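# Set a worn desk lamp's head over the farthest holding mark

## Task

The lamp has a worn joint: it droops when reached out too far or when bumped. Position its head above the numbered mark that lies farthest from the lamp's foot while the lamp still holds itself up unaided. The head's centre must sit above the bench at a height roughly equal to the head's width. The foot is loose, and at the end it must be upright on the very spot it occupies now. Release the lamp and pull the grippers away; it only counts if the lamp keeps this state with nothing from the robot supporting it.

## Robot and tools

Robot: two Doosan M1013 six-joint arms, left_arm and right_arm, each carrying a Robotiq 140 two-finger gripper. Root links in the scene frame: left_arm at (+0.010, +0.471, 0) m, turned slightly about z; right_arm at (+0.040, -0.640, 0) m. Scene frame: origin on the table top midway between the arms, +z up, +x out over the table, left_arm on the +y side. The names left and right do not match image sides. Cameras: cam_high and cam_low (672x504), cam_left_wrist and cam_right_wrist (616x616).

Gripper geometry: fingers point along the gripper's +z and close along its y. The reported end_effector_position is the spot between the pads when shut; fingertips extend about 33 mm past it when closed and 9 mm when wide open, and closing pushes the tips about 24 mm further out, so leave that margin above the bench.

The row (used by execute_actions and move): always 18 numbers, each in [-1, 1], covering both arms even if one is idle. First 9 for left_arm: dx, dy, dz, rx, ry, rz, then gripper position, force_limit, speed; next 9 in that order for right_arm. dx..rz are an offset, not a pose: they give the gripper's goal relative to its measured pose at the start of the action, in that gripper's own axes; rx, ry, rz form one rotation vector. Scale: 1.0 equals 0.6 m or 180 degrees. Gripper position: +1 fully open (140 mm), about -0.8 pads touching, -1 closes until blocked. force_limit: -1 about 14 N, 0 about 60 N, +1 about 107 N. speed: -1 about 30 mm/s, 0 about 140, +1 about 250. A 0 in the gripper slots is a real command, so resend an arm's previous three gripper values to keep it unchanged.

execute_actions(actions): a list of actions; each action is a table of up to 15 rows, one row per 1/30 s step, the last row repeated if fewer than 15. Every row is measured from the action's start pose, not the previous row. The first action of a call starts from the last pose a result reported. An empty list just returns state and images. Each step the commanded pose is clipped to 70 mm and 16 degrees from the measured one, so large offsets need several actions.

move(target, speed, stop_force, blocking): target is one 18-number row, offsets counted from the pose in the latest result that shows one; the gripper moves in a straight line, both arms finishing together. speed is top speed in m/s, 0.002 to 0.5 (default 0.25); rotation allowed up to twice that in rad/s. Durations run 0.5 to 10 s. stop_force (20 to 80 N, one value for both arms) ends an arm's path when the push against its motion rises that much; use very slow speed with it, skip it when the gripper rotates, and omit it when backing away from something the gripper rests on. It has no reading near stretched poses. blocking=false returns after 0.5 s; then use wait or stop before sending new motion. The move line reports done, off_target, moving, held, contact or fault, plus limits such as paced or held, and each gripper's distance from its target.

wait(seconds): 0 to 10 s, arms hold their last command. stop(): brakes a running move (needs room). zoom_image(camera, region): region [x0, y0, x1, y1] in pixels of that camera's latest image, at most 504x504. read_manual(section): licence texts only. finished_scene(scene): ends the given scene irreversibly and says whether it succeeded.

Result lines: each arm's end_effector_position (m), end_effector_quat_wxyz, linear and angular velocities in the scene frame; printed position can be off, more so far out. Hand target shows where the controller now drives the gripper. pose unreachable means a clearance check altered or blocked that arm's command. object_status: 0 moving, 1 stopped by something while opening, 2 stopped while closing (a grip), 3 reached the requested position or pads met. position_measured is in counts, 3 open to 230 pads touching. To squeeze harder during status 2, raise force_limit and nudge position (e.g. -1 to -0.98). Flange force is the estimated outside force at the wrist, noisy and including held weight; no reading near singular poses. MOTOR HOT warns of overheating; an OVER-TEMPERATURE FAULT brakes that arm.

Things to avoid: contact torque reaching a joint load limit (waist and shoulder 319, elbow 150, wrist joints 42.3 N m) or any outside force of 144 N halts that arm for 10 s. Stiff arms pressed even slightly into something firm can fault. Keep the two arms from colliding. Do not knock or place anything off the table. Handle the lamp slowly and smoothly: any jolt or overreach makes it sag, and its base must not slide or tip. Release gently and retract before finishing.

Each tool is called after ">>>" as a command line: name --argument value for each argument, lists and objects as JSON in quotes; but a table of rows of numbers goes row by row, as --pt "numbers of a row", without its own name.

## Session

>>> execute_actions --actions '[]'

Scene clock: 0.00 s.
left_arm: end_effector_position=(-0.0360, +0.8617, +0.1220) position_measured=3 object_status=3 end_effector_quat_wxyz=(+0.158, +0.946, -0.237, -0.157) end_effector_velocity=(+0.000, -0.000, -0.000) end_effector_angular_velocity=(-0.001, +0.000, -0.000) | right_arm: end_effector_position=(+0.5003, -0.7333, +0.1417) position_measured=3 object_status=3 end_effector_quat_wxyz=(+0.157, +0.670, +0.603, -0.403) end_effector_velocity=(-0.000, +0.000, -0.000) end_effector_angular_velocity=(+0.000, +0.000, -0.000)
Joint positions: left_arm=[1.186 0.056 2.191 0.333 1.239 3.228] | right_arm=[ 0.177  0.318  2.03  -0.678  1.467  0.599]
Joint velocities: left_arm=[-0.     0.001  0.    -0.     0.001 -0.   ] | right_arm=[ 0.  0.  0.  0. -0. -0.]
Flange force (N, the push that the arm receives, along the gripper's own x y z axes): no reading
Hand target (left_arm): -0.036, +0.862, +0.122; +0.158, +0.946, -0.237, -0.157
Hand target (right_arm): +0.500, -0.733, +0.142; +0.157, +0.670, +0.603, -0.403

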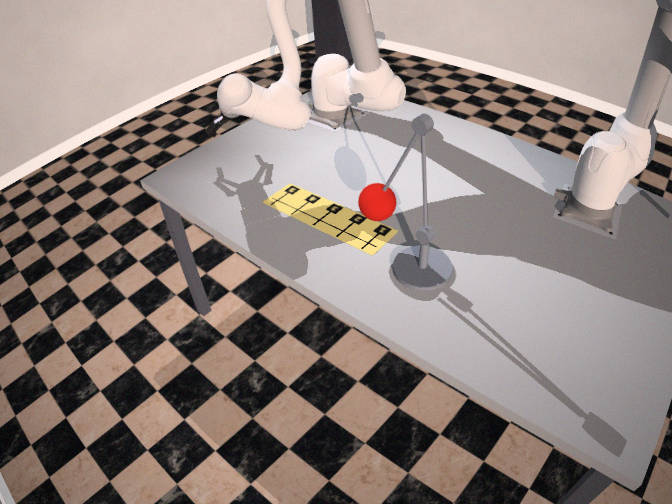

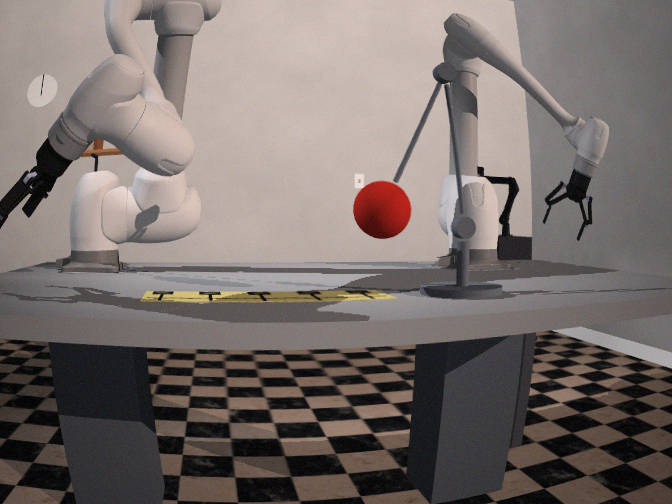

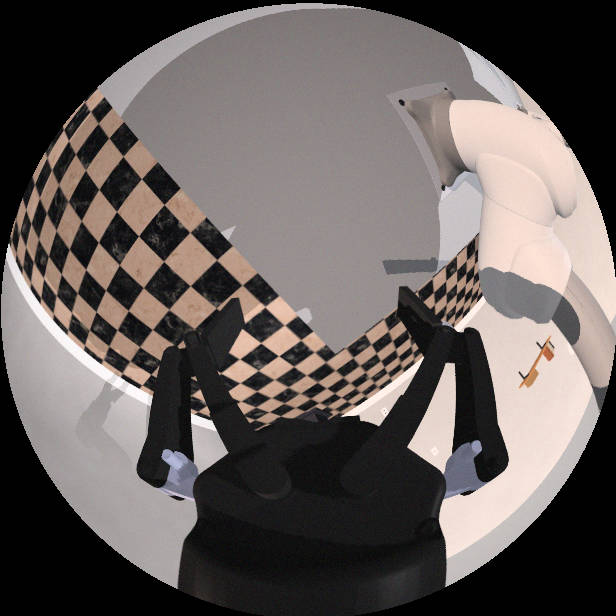

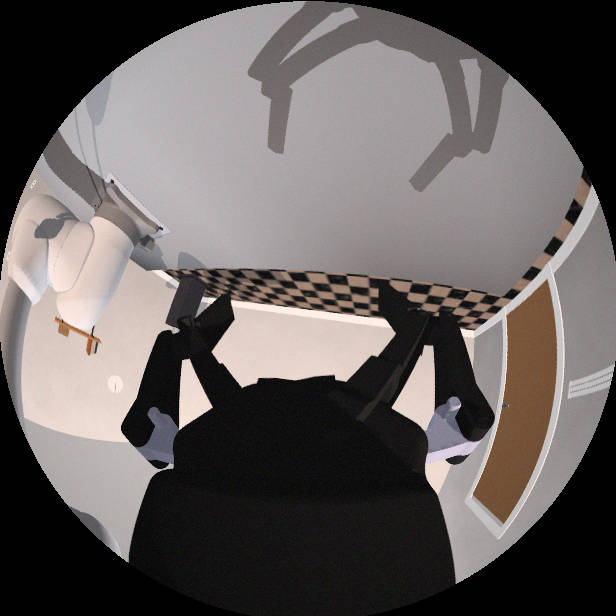

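>>> zoom_image --camera "cam_high" --region '[250, 100, 490, 310]'

>>> zoom_image --camera "cam_low" --region '[330, 50, 530, 310]'

>>> zoom_image --camera "cam_low" --region '[130, 270, 410, 315]'

Region (250, 100, 490, 310) of cam_high's 672x504 image, scaled by 2.100, with more detail than that image has; it fills the top 441 rows of this view, and the rest is white.

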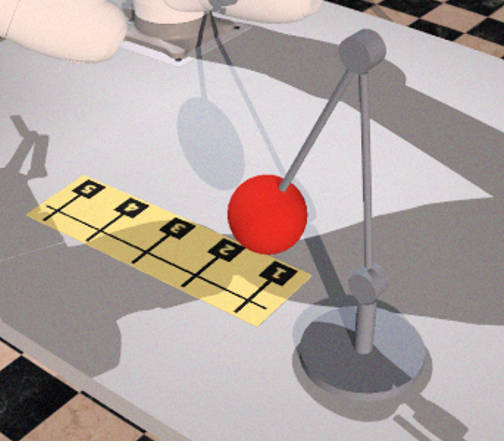

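Region (330, 50, 530, 310) of cam_low's 672x504 image, scaled by 1.938, with more detail than that image has; it fills the left 388 columns of this view, and the rest is white.

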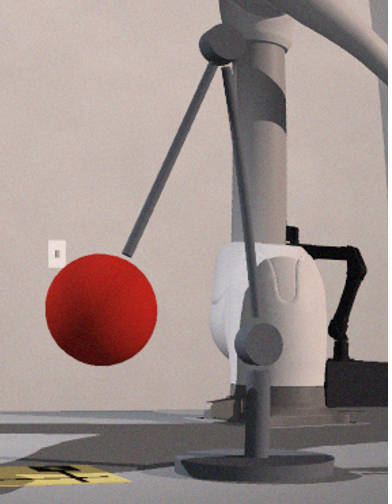

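Region (130, 270, 410, 315) of cam_low's 672x504 image, scaled by 1.800, with more detail than that image has; it fills the top 81 rows of this view, and the rest is white.

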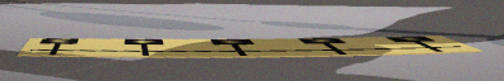

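>>> zoom_image --camera "cam_high" --region '[380, 220, 470, 300]'

>>> zoom_image --camera "cam_low" --region '[400, 200, 540, 305]'

>>> zoom_image --camera "cam_high" --region '[255, 170, 405, 265]'

>>> zoom_image --camera "cam_low" --region '[130, 280, 270, 310]'

>>> zoom_image --camera "cam_low" --region '[260, 280, 400, 310]'

Region (380, 220, 470, 300) of cam_high's 672x504 image, scaled by 5.600, with more detail than that image has.

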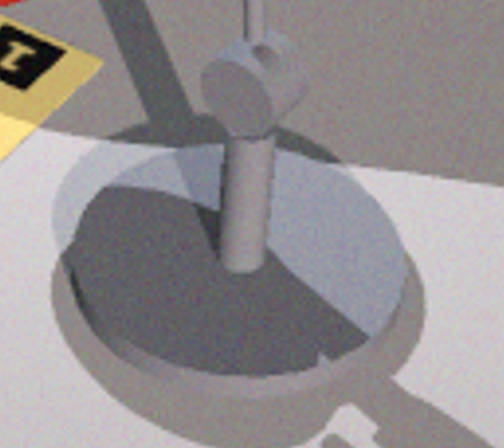

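Region (400, 200, 540, 305) of cam_low's 672x504 image, scaled by 3.600, with more detail than that image has; it fills the top 378 rows of this view, and the rest is white.

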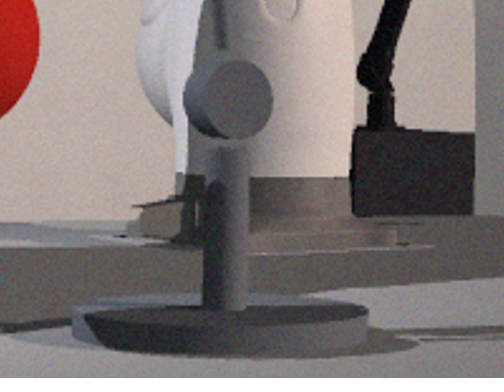

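Region (255, 170, 405, 265) of cam_high's 672x504 image, scaled by 3.360, with more detail than that image has; it fills the top 319 rows of this view, and the rest is white.

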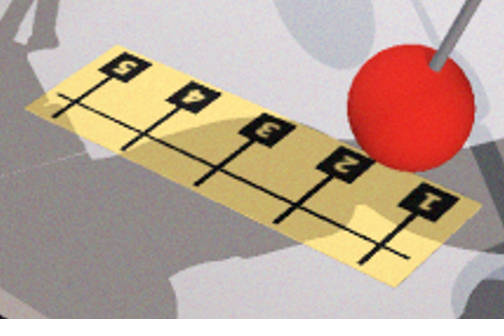

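Region (130, 280, 270, 310) of cam_low's 672x504 image, scaled by 3.600, with more detail than that image has; it fills the top 108 rows of this view, and the rest is white.

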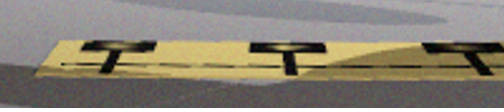

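Region (260, 280, 400, 310) of cam_low's 672x504 image, scaled by 3.600, with more detail than that image has; it fills the top 108 rows of this view, and the rest is white.

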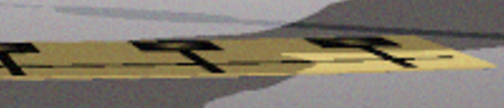

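>>> move --target '[0.9917,0.1623,-0.3403,-0.0405,0.2945,0.3835,0.15,0,0, 0.7718,-0.3067,-0.8613,-0.5211,-0.4453,-0.4349,1,0,0]' --speed 0.5

Scene clock: 20.27 s.
left_arm: end_effector_position=(+0.4995, +0.5305, +0.2092) position_measured=110 object_status=3 end_effector_quat_wxyz=(-0.353, -0.612, +0.613, -0.354) end_effector_velocity=(-0.000, -0.001, -0.001) end_effector_angular_velocity=(-0.001, +0.001, -0.002) | right_arm: end_effector_position=(+0.4862, -0.0165, +0.1790) position_measured=3 object_status=3 end_effector_quat_wxyz=(+0.568, -0.421, +0.685, -0.178) end_effector_velocity=(+0.000, +0.001, +0.002) end_effector_angular_velocity=(+0.001, -0.002, +0.002)
Joint positions: left_arm=[ 0.415  0.296  1.999 -0.825  1.585  4.026] | right_arm=[ 1.263  0.384  2.128 -1.852  1.009  0.082]
Joint velocities: left_arm=[-0.001  0.001  0.001 -0.     0.     0.001] | right_arm=[-0.    -0.001 -0.001 -0.002 -0.    -0.001]
Flange force (N, the push that the arm receives, along the gripper's own x y z axes): left_arm=[1.6 11.9 0.6] | right_arm=[-0.8 -0.3 -3.4]
Hand target (left_arm): +0.500, +0.530, +0.209; +0.353, +0.612, -0.613, +0.354
Hand target (right_arm): +0.486, -0.017, +0.179; +0.568, -0.421, +0.685, -0.178
Off the commanded pose (left_arm): 0.001 m, 0 deg.
Off the commanded pose (right_arm): 0.001 m, 0 deg.
move: done

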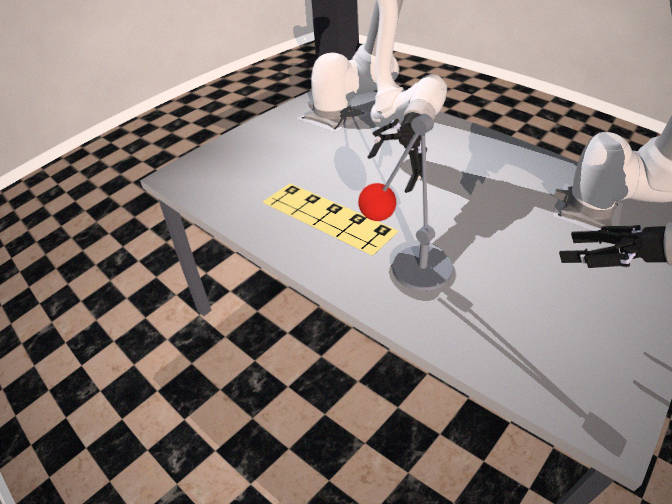

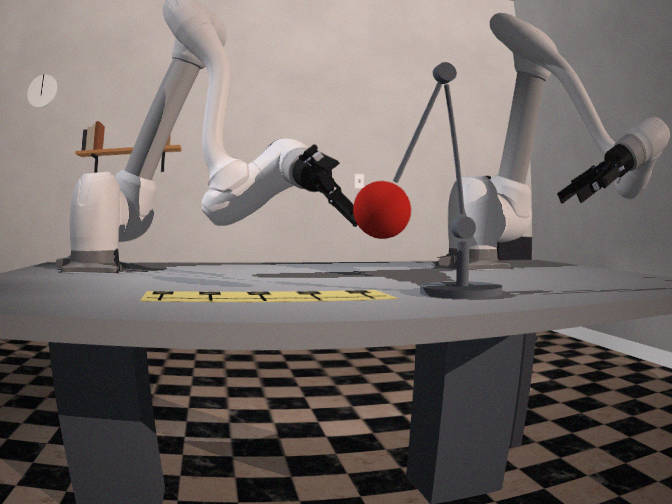

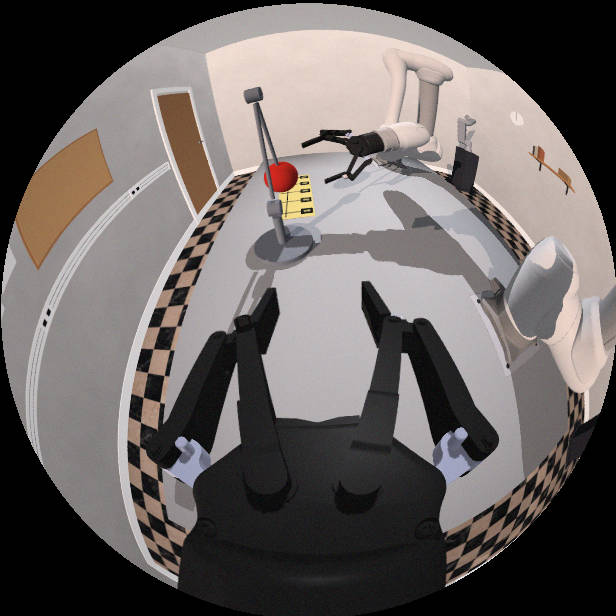

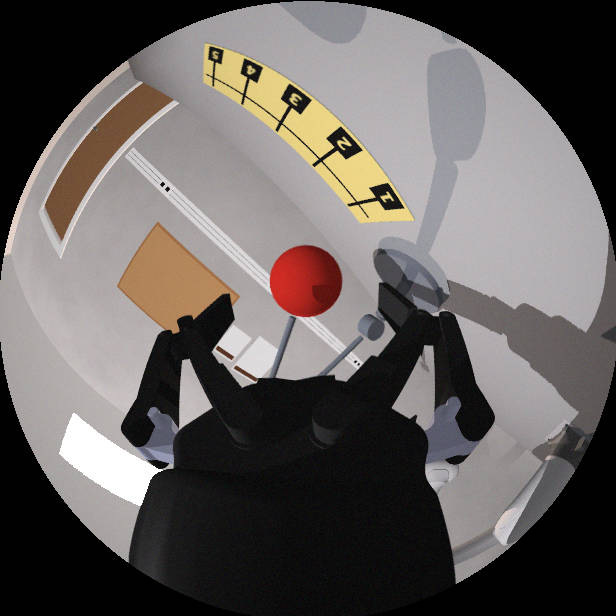

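>>> zoom_image --camera "cam_right_wrist" --region '[216, 210, 406, 350]'

>>> zoom_image --camera "cam_left_wrist" --region '[220, 80, 400, 320]'

Region (216, 210, 406, 350) of cam_right_wrist's 616x616 image, scaled by 2.653, with more detail than that image has; it fills the top 371 rows of this view, and the rest is white.

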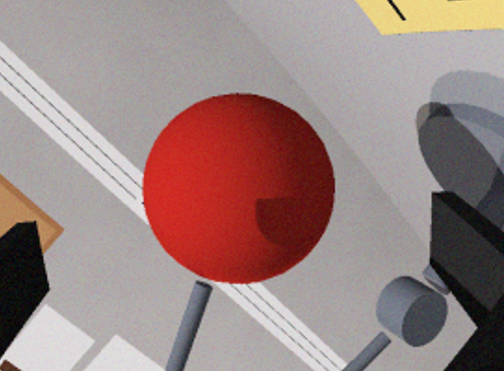

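Region (220, 80, 400, 320) of cam_left_wrist's 616x616 image, scaled by 2.100, with more detail than that image has; it fills the left 378 columns of this view, and the rest is white.

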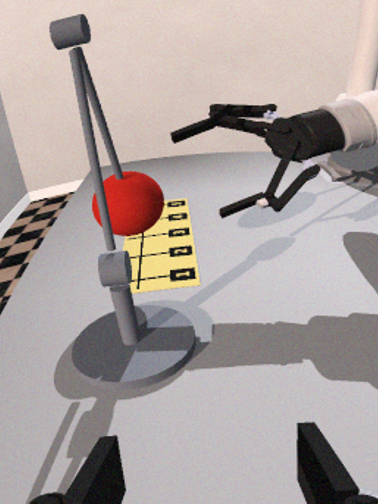

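>>> move --target '[0.0726,-0.1575,0.6488,0,0,0,0.15,0,0, -0.0067,0,0.2,0,0,0,1,0,0]' --speed 0.4

>>> zoom_image --camera "cam_left_wrist" --region '[230, 250, 410, 400]'

>>> zoom_image --camera "cam_right_wrist" --region '[196, 230, 426, 400]'

Scene clock: 24.00 s.
left_arm: end_effector_position=(+0.5944, +0.1724, +0.0523) position_measured=110 object_status=3 end_effector_quat_wxyz=(-0.353, -0.612, +0.613, -0.354) end_effector_velocity=(+0.000, -0.000, +0.001) end_effector_angular_velocity=(-0.000, -0.001, +0.001) | right_arm: end_effector_position=(+0.5974, +0.0147, +0.1464) position_measured=3 object_status=3 end_effector_quat_wxyz=(+0.568, -0.421, +0.685, -0.179) end_effector_velocity=(+0.000, -0.000, -0.001) end_effector_angular_velocity=(+0.001, +0.001, -0.002)
Joint positions: left_arm=[-0.222  0.497  2.103 -1.343  1.089  4.096] | right_arm=[ 1.109  0.503  2.011 -2.     0.925  0.123]
Joint velocities: left_arm=[-0.    -0.001 -0.    -0.001 -0.    -0.001] | right_arm=[-0.     0.001 -0.001  0.003 -0.     0.   ]
Flange force (N, the push that the arm receives, along the gripper's own x y z axes): left_arm=[0.3 9.0 -5.6] | right_arm=[0.1 -2.3 -3.3]
Hand target (left_arm): +0.594, +0.172, +0.052; +0.353, +0.612, -0.613, +0.354
Hand target (right_arm): +0.597, +0.015, +0.146; +0.568, -0.421, +0.685, -0.179
Off the commanded pose (left_arm): 0.001 m, 0 deg.
Off the commanded pose (right_arm): 0.000 m, 0 deg.
move: done

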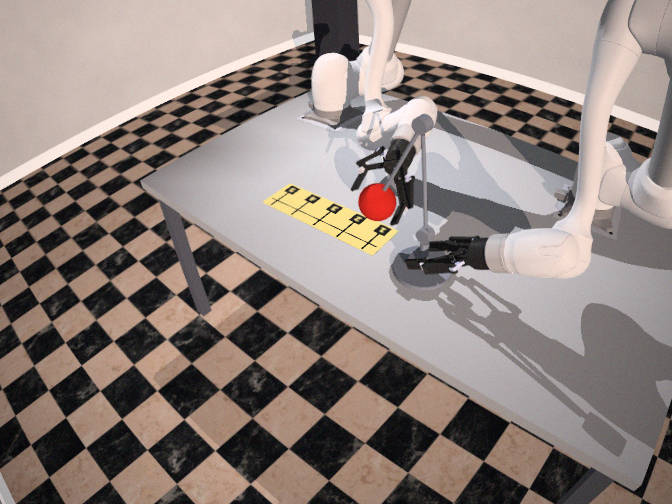

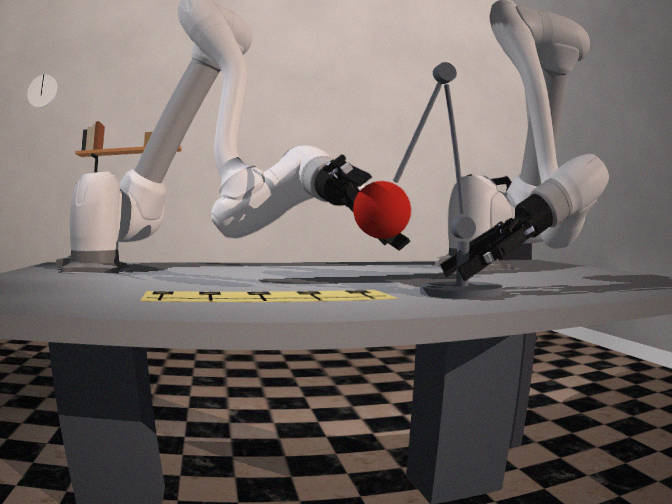

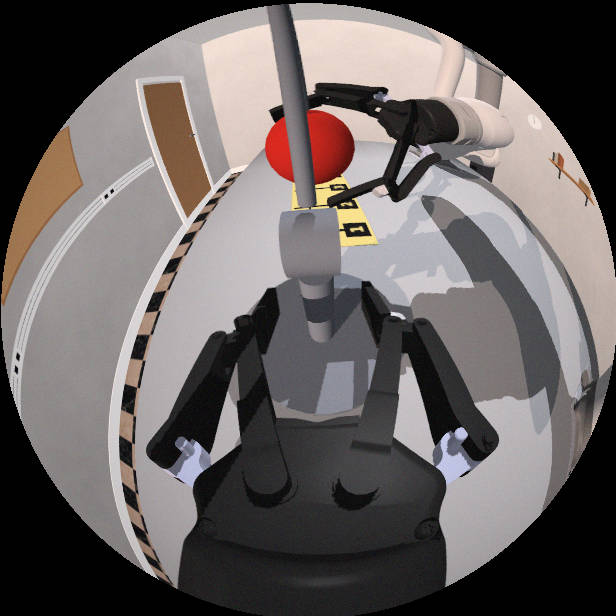

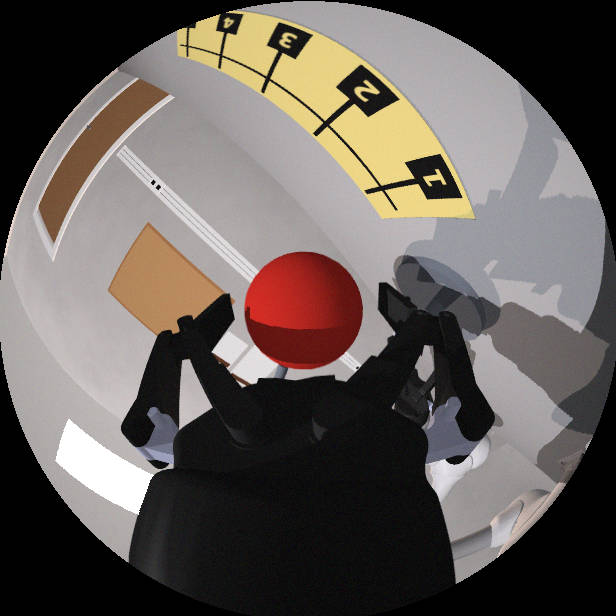

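Region (230, 250, 410, 400) of cam_left_wrist's 616x616 image, scaled by 2.800, with more detail than that image has.

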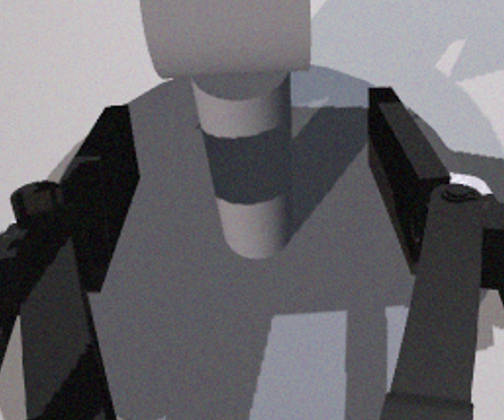

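Region (196, 230, 426, 400) of cam_right_wrist's 616x616 image, scaled by 2.191, with more detail than that image has; it fills the top 373 rows of this view, and the rest is white.

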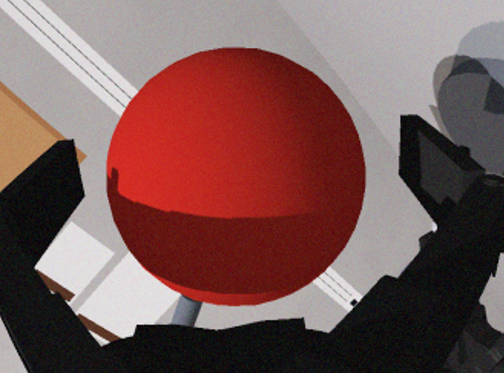

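>>> move --target '[0,-0.002,0,0,0,0,-1,0,-0.3, 0,0,0,0,0,0,-1,0,-0.4]' --speed 0.02

>>> zoom_image --camera "cam_low" --region '[330, 50, 530, 310]'

Scene clock: 25.73 s.
left_arm: end_effector_position=(+0.5955, +0.1724, +0.0523) position_measured=198 object_status=2 end_effector_quat_wxyz=(-0.353, -0.612, +0.613, -0.354) end_effector_velocity=(+0.001, +0.001, +0.000) end_effector_angular_velocity=(-0.000, -0.000, +0.003) | right_arm: end_effector_position=(+0.5974, +0.0147, +0.1464) position_measured=80 object_status=2 end_effector_quat_wxyz=(+0.568, -0.421, +0.685, -0.179) end_effector_velocity=(+0.000, +0.000, +0.001) end_effector_angular_velocity=(+0.001, -0.000, -0.000)
Joint positions: left_arm=[-0.222  0.498  2.101 -1.342  1.09   4.094] | right_arm=[ 1.109  0.503  2.011 -2.     0.925  0.123]
Joint velocities: left_arm=[ 0.001  0.    -0.    -0.001 -0.    -0.   ] | right_arm=[-0.    -0.001 -0.001  0.    -0.     0.   ]
Flange force (N, the push that the arm receives, along the gripper's own x y z axes): left_arm=[4.4 19.1 -10.7] | right_arm=[-3.0 -7.8 -0.2]
Hand target (left_arm): +0.596, +0.172, +0.052; +0.353, +0.612, -0.613, +0.354
Hand target (right_arm): +0.597, +0.015, +0.146; +0.568, -0.421, +0.685, -0.179
Off the commanded pose (left_arm): 0.000 m, 0 deg.
Off the commanded pose (right_arm): 0.000 m, 0 deg.
move: done

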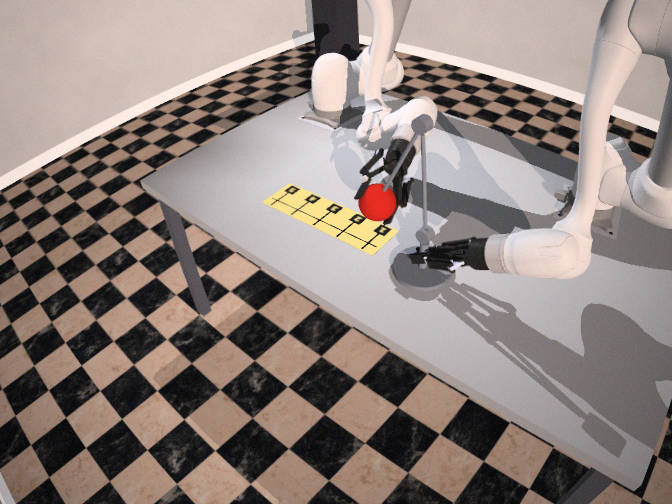

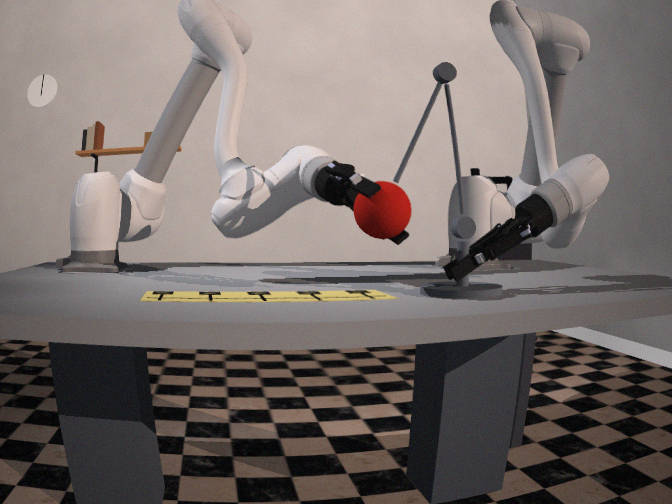

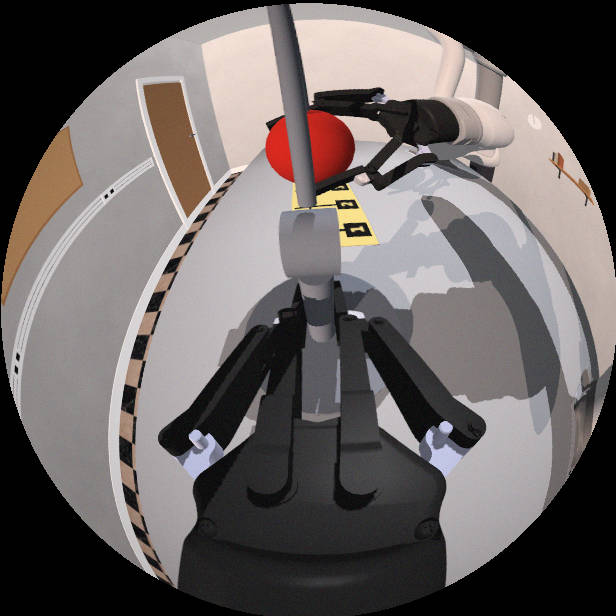

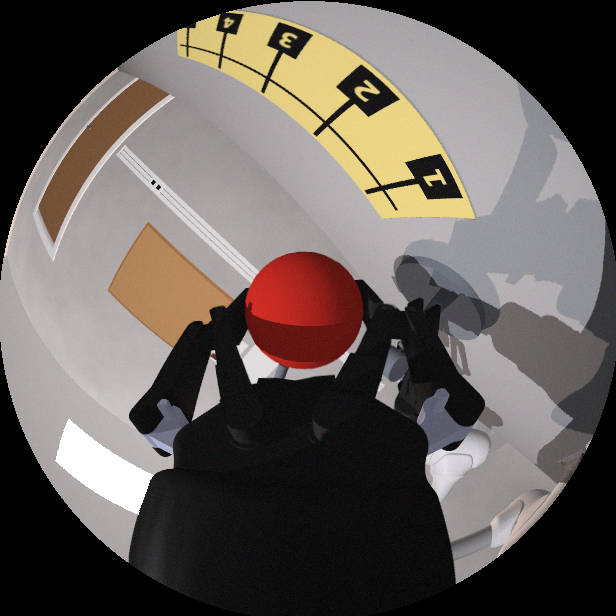

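Region (330, 50, 530, 310) of cam_low's 672x504 image, scaled by 1.938, with more detail than that image has; it fills the left 388 columns of this view, and the rest is white.

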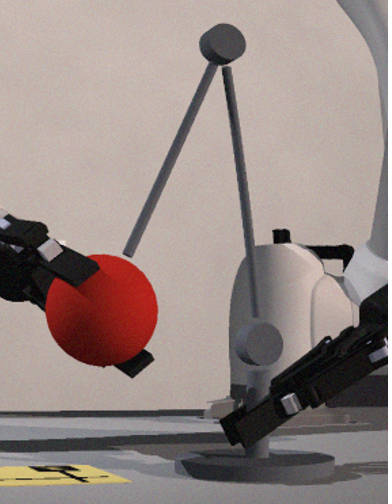

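>>> move --target '[0,0.0017,0,0,0,0,-1,0,-0.3, 0.1560,-0.0728,-0.0123,-0.0056,-0.0064,-0.0026,-1,0,-0.4]' --speed 0.12

>>> move --target '[0,0,0,0,0,0,-1,0,-0.3, 0.1572,-0.0717,-0.0170,-0.0016,0.0113,-0.0380,-1,0,-0.4]' --speed 0.12

>>> zoom_image --camera "cam_low" --region '[190, 190, 350, 310]'

>>> zoom_image --camera "cam_left_wrist" --region '[250, 100, 390, 260]'

Scene clock: 32.63 s.
left_arm: end_effector_position=(+0.5945, +0.1724, +0.0523) position_measured=198 object_status=2 end_effector_quat_wxyz=(-0.353, -0.612, +0.613, -0.354) end_effector_velocity=(-0.000, -0.001, +0.000) end_effector_angular_velocity=(-0.000, +0.000, -0.001) | right_arm: end_effector_position=(+0.6067, -0.0852, +0.1215) position_measured=80 object_status=2 end_effector_quat_wxyz=(+0.570, -0.430, +0.679, -0.170) end_effector_velocity=(-0.000, -0.001, -0.000) end_effector_angular_velocity=(+0.000, +0.001, -0.002)
Joint positions: left_arm=[-0.222  0.497  2.103 -1.342  1.09   4.095] | right_arm=[ 0.999  0.45   2.198 -2.232  0.932  0.314]
Joint velocities: left_arm=[-0.001  0.    -0.    -0.     0.     0.   ] | right_arm=[-0.    -0.     0.001  0.001  0.     0.001]
Flange force (N, the push that the arm receives, along the gripper's own x y z axes): left_arm=[13.6 -8.4 -8.8] | right_arm=[-4.3 17.6 -13.9]
Hand target (left_arm): +0.594, +0.172, +0.052; +0.353, +0.612, -0.613, +0.354
Hand target (right_arm): +0.607, -0.085, +0.121; +0.570, -0.430, +0.679, -0.170
Off the commanded pose (left_arm): 0.000 m, 0 deg.
Off the commanded pose (right_arm): 0.000 m, 0 deg.
move: done

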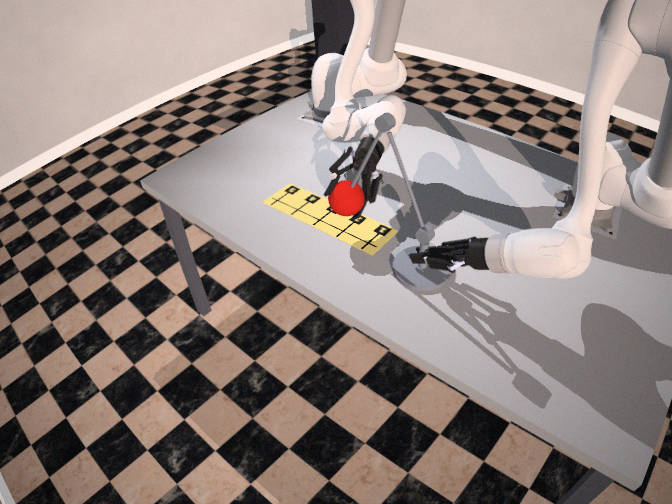

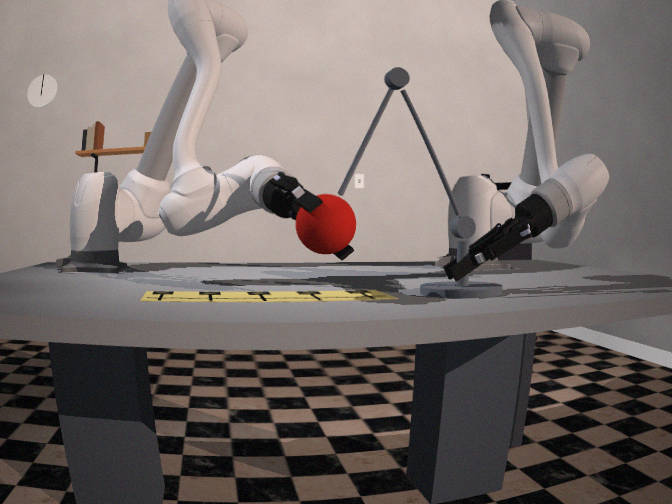

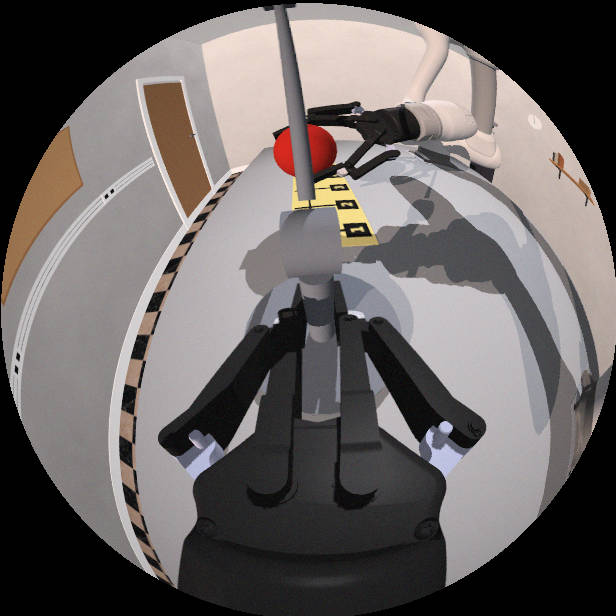

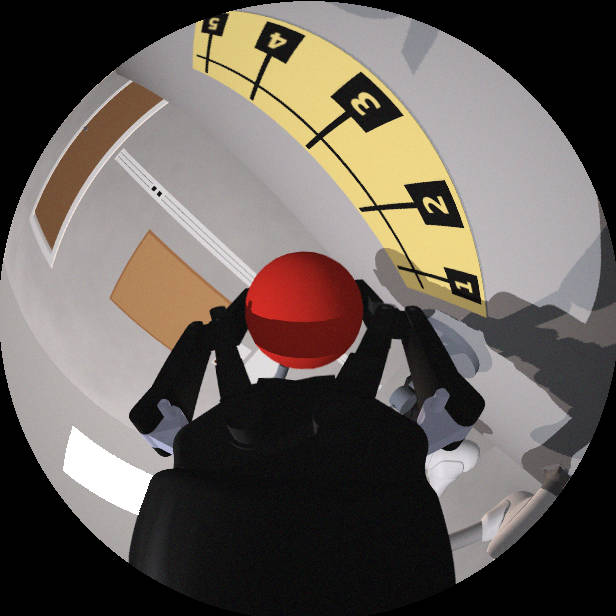

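Scene clock: 33.80 s.
left_arm: end_effector_position=(+0.5945, +0.1723, +0.0524) position_measured=198 object_status=2 end_effector_quat_wxyz=(-0.353, -0.612, +0.613, -0.354) end_effector_velocity=(+0.001, +0.001, -0.000) end_effector_angular_velocity=(+0.000, -0.001, +0.001) | right_arm: end_effector_position=(+0.6159, -0.1858, +0.0964) position_measured=80 object_status=2 end_effector_quat_wxyz=(+0.546, -0.469, +0.662, -0.210) end_effector_velocity=(-0.000, -0.000, -0.000) end_effector_angular_velocity=(+0.001, +0.001, +0.000)
Joint positions: left_arm=[-0.222  0.497  2.103 -1.342  1.09   4.095] | right_arm=[ 0.875  0.417  2.338 -2.389  0.949  0.313]
Joint velocities: left_arm=[ 0.001  0.    -0.001 -0.    -0.001  0.   ] | right_arm=[-0.    -0.     0.001 -0.001  0.     0.003]
Flange force (N, the push that the arm receives, along the gripper's own x y z axes): left_arm=[27.6 -0.6 -5.8] | right_arm=[-11.3 17.4 -10.6]
Hand target (left_arm): +0.595, +0.172, +0.052; +0.353, +0.612, -0.613, +0.354
Hand target (right_arm): +0.616, -0.186, +0.096; +0.546, -0.468, +0.662, -0.210
Off the commanded pose (left_arm): 0.000 m, 0 deg.
Off the commanded pose (right_arm): 0.000 m, 0 deg.
move: done

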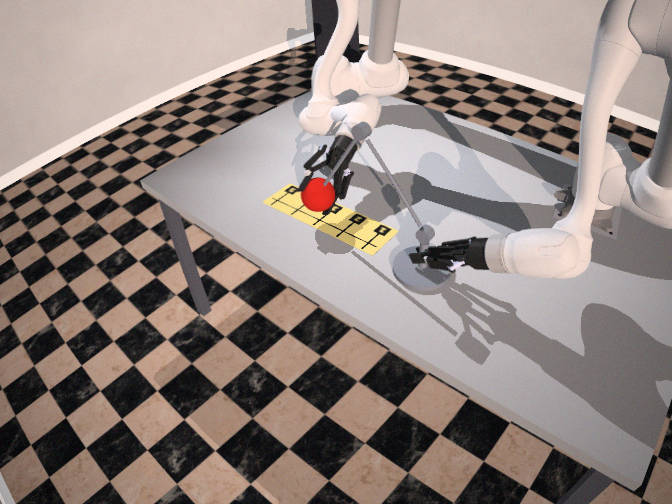

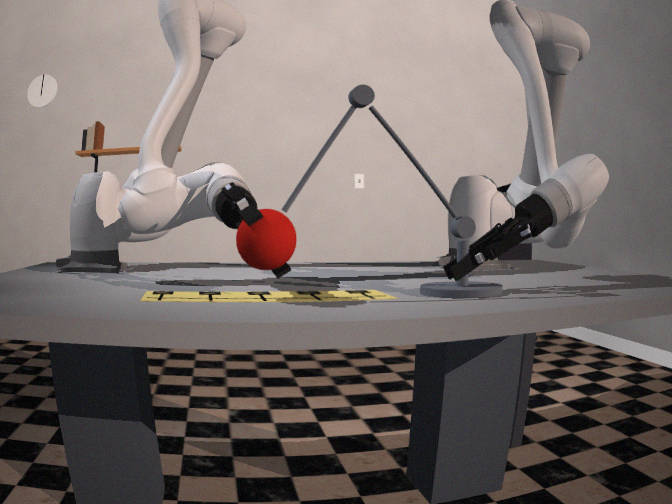

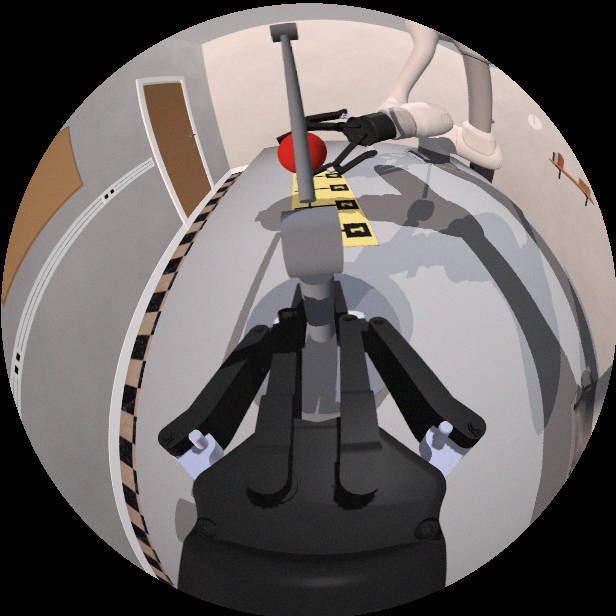

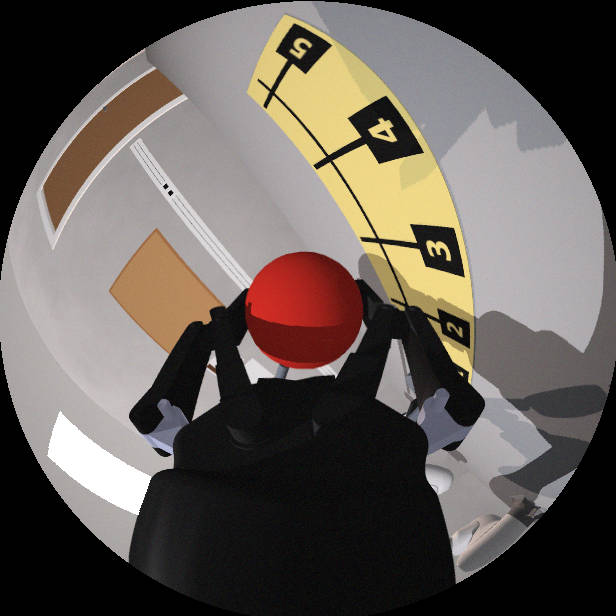

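Region (190, 190, 350, 310) of cam_low's 672x504 image, scaled by 3.150, with more detail than that image has; it fills the top 378 rows of this view, and the rest is white.

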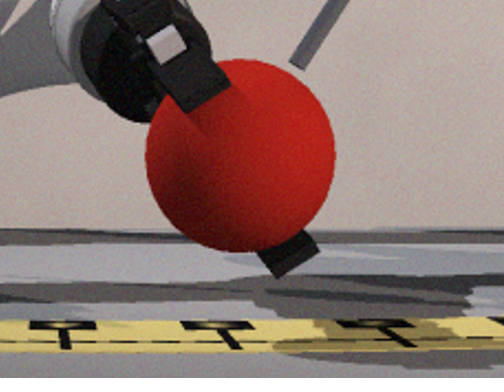

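Region (250, 100, 390, 260) of cam_left_wrist's 616x616 image, scaled by 3.150, with more detail than that image has; it fills the left 441 columns of this view, and the rest is white.

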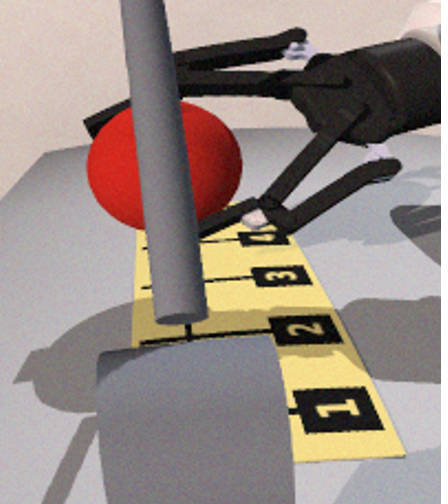

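>>> execute_actions --actions '[]'

Scene clock: 35.27 s.
left_arm: end_effector_position=(+0.5945, +0.1723, +0.0524) position_measured=198 object_status=2 end_effector_quat_wxyz=(-0.353, -0.612, +0.613, -0.354) end_effector_velocity=(+0.000, +0.000, +0.000) end_effector_angular_velocity=(-0.001, +0.001, +0.001) | right_arm: end_effector_position=(+0.6159, -0.1859, +0.0964) position_measured=80 object_status=2 end_effector_quat_wxyz=(+0.546, -0.468, +0.662, -0.210) end_effector_velocity=(+0.000, -0.001, +0.001) end_effector_angular_velocity=(+0.002, -0.000, -0.002)
Joint positions: left_arm=[-0.222  0.497  2.103 -1.342  1.09   4.095] | right_arm=[ 0.874  0.417  2.338 -2.389  0.949  0.313]
Joint velocities: left_arm=[ 0.001 -0.     0.    -0.     0.001 -0.001] | right_arm=[-0.    -0.001  0.     0.002  0.     0.001]
Flange force (N, the push that the arm receives, along the gripper's own x y z axes): left_arm=[27.3 -5.1 -1.1] | right_arm=[-11.7 18.3 -12.7]
Hand target (left_arm): +0.595, +0.172, +0.052; +0.353, +0.612, -0.613, +0.354
Hand target (right_arm): +0.616, -0.186, +0.096; +0.546, -0.468, +0.662, -0.210
Off the commanded pose (left_arm): 0.000 m, 0 deg.
Off the commanded pose (right_arm): 0.000 m, 0 deg.

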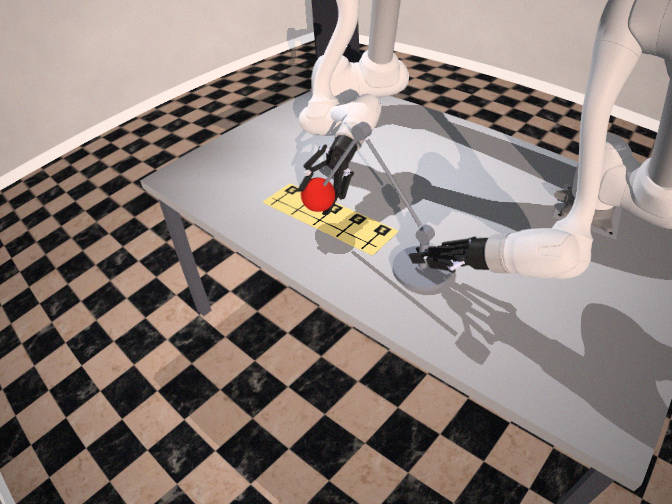

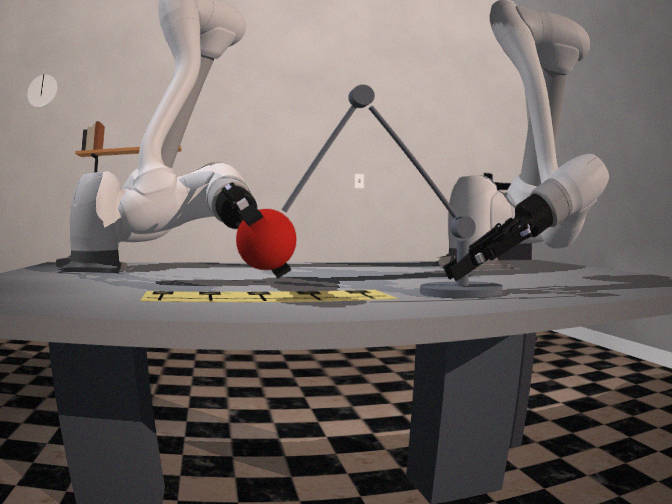

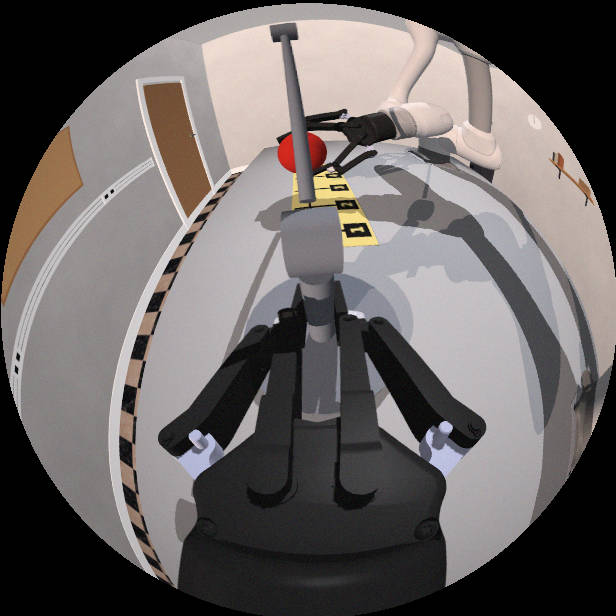

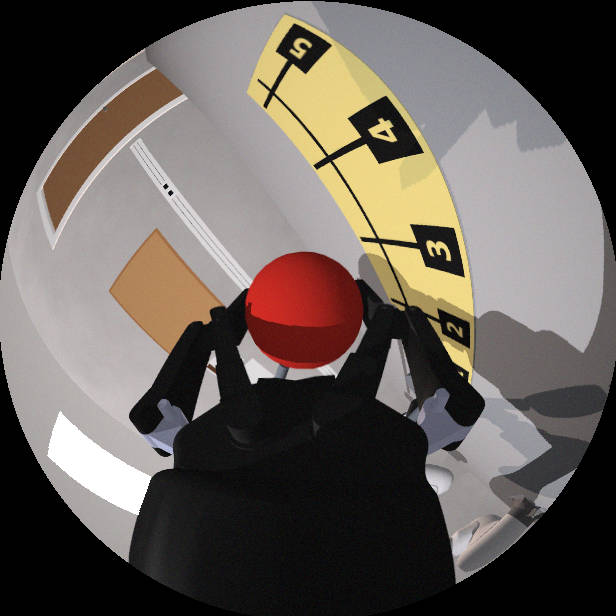

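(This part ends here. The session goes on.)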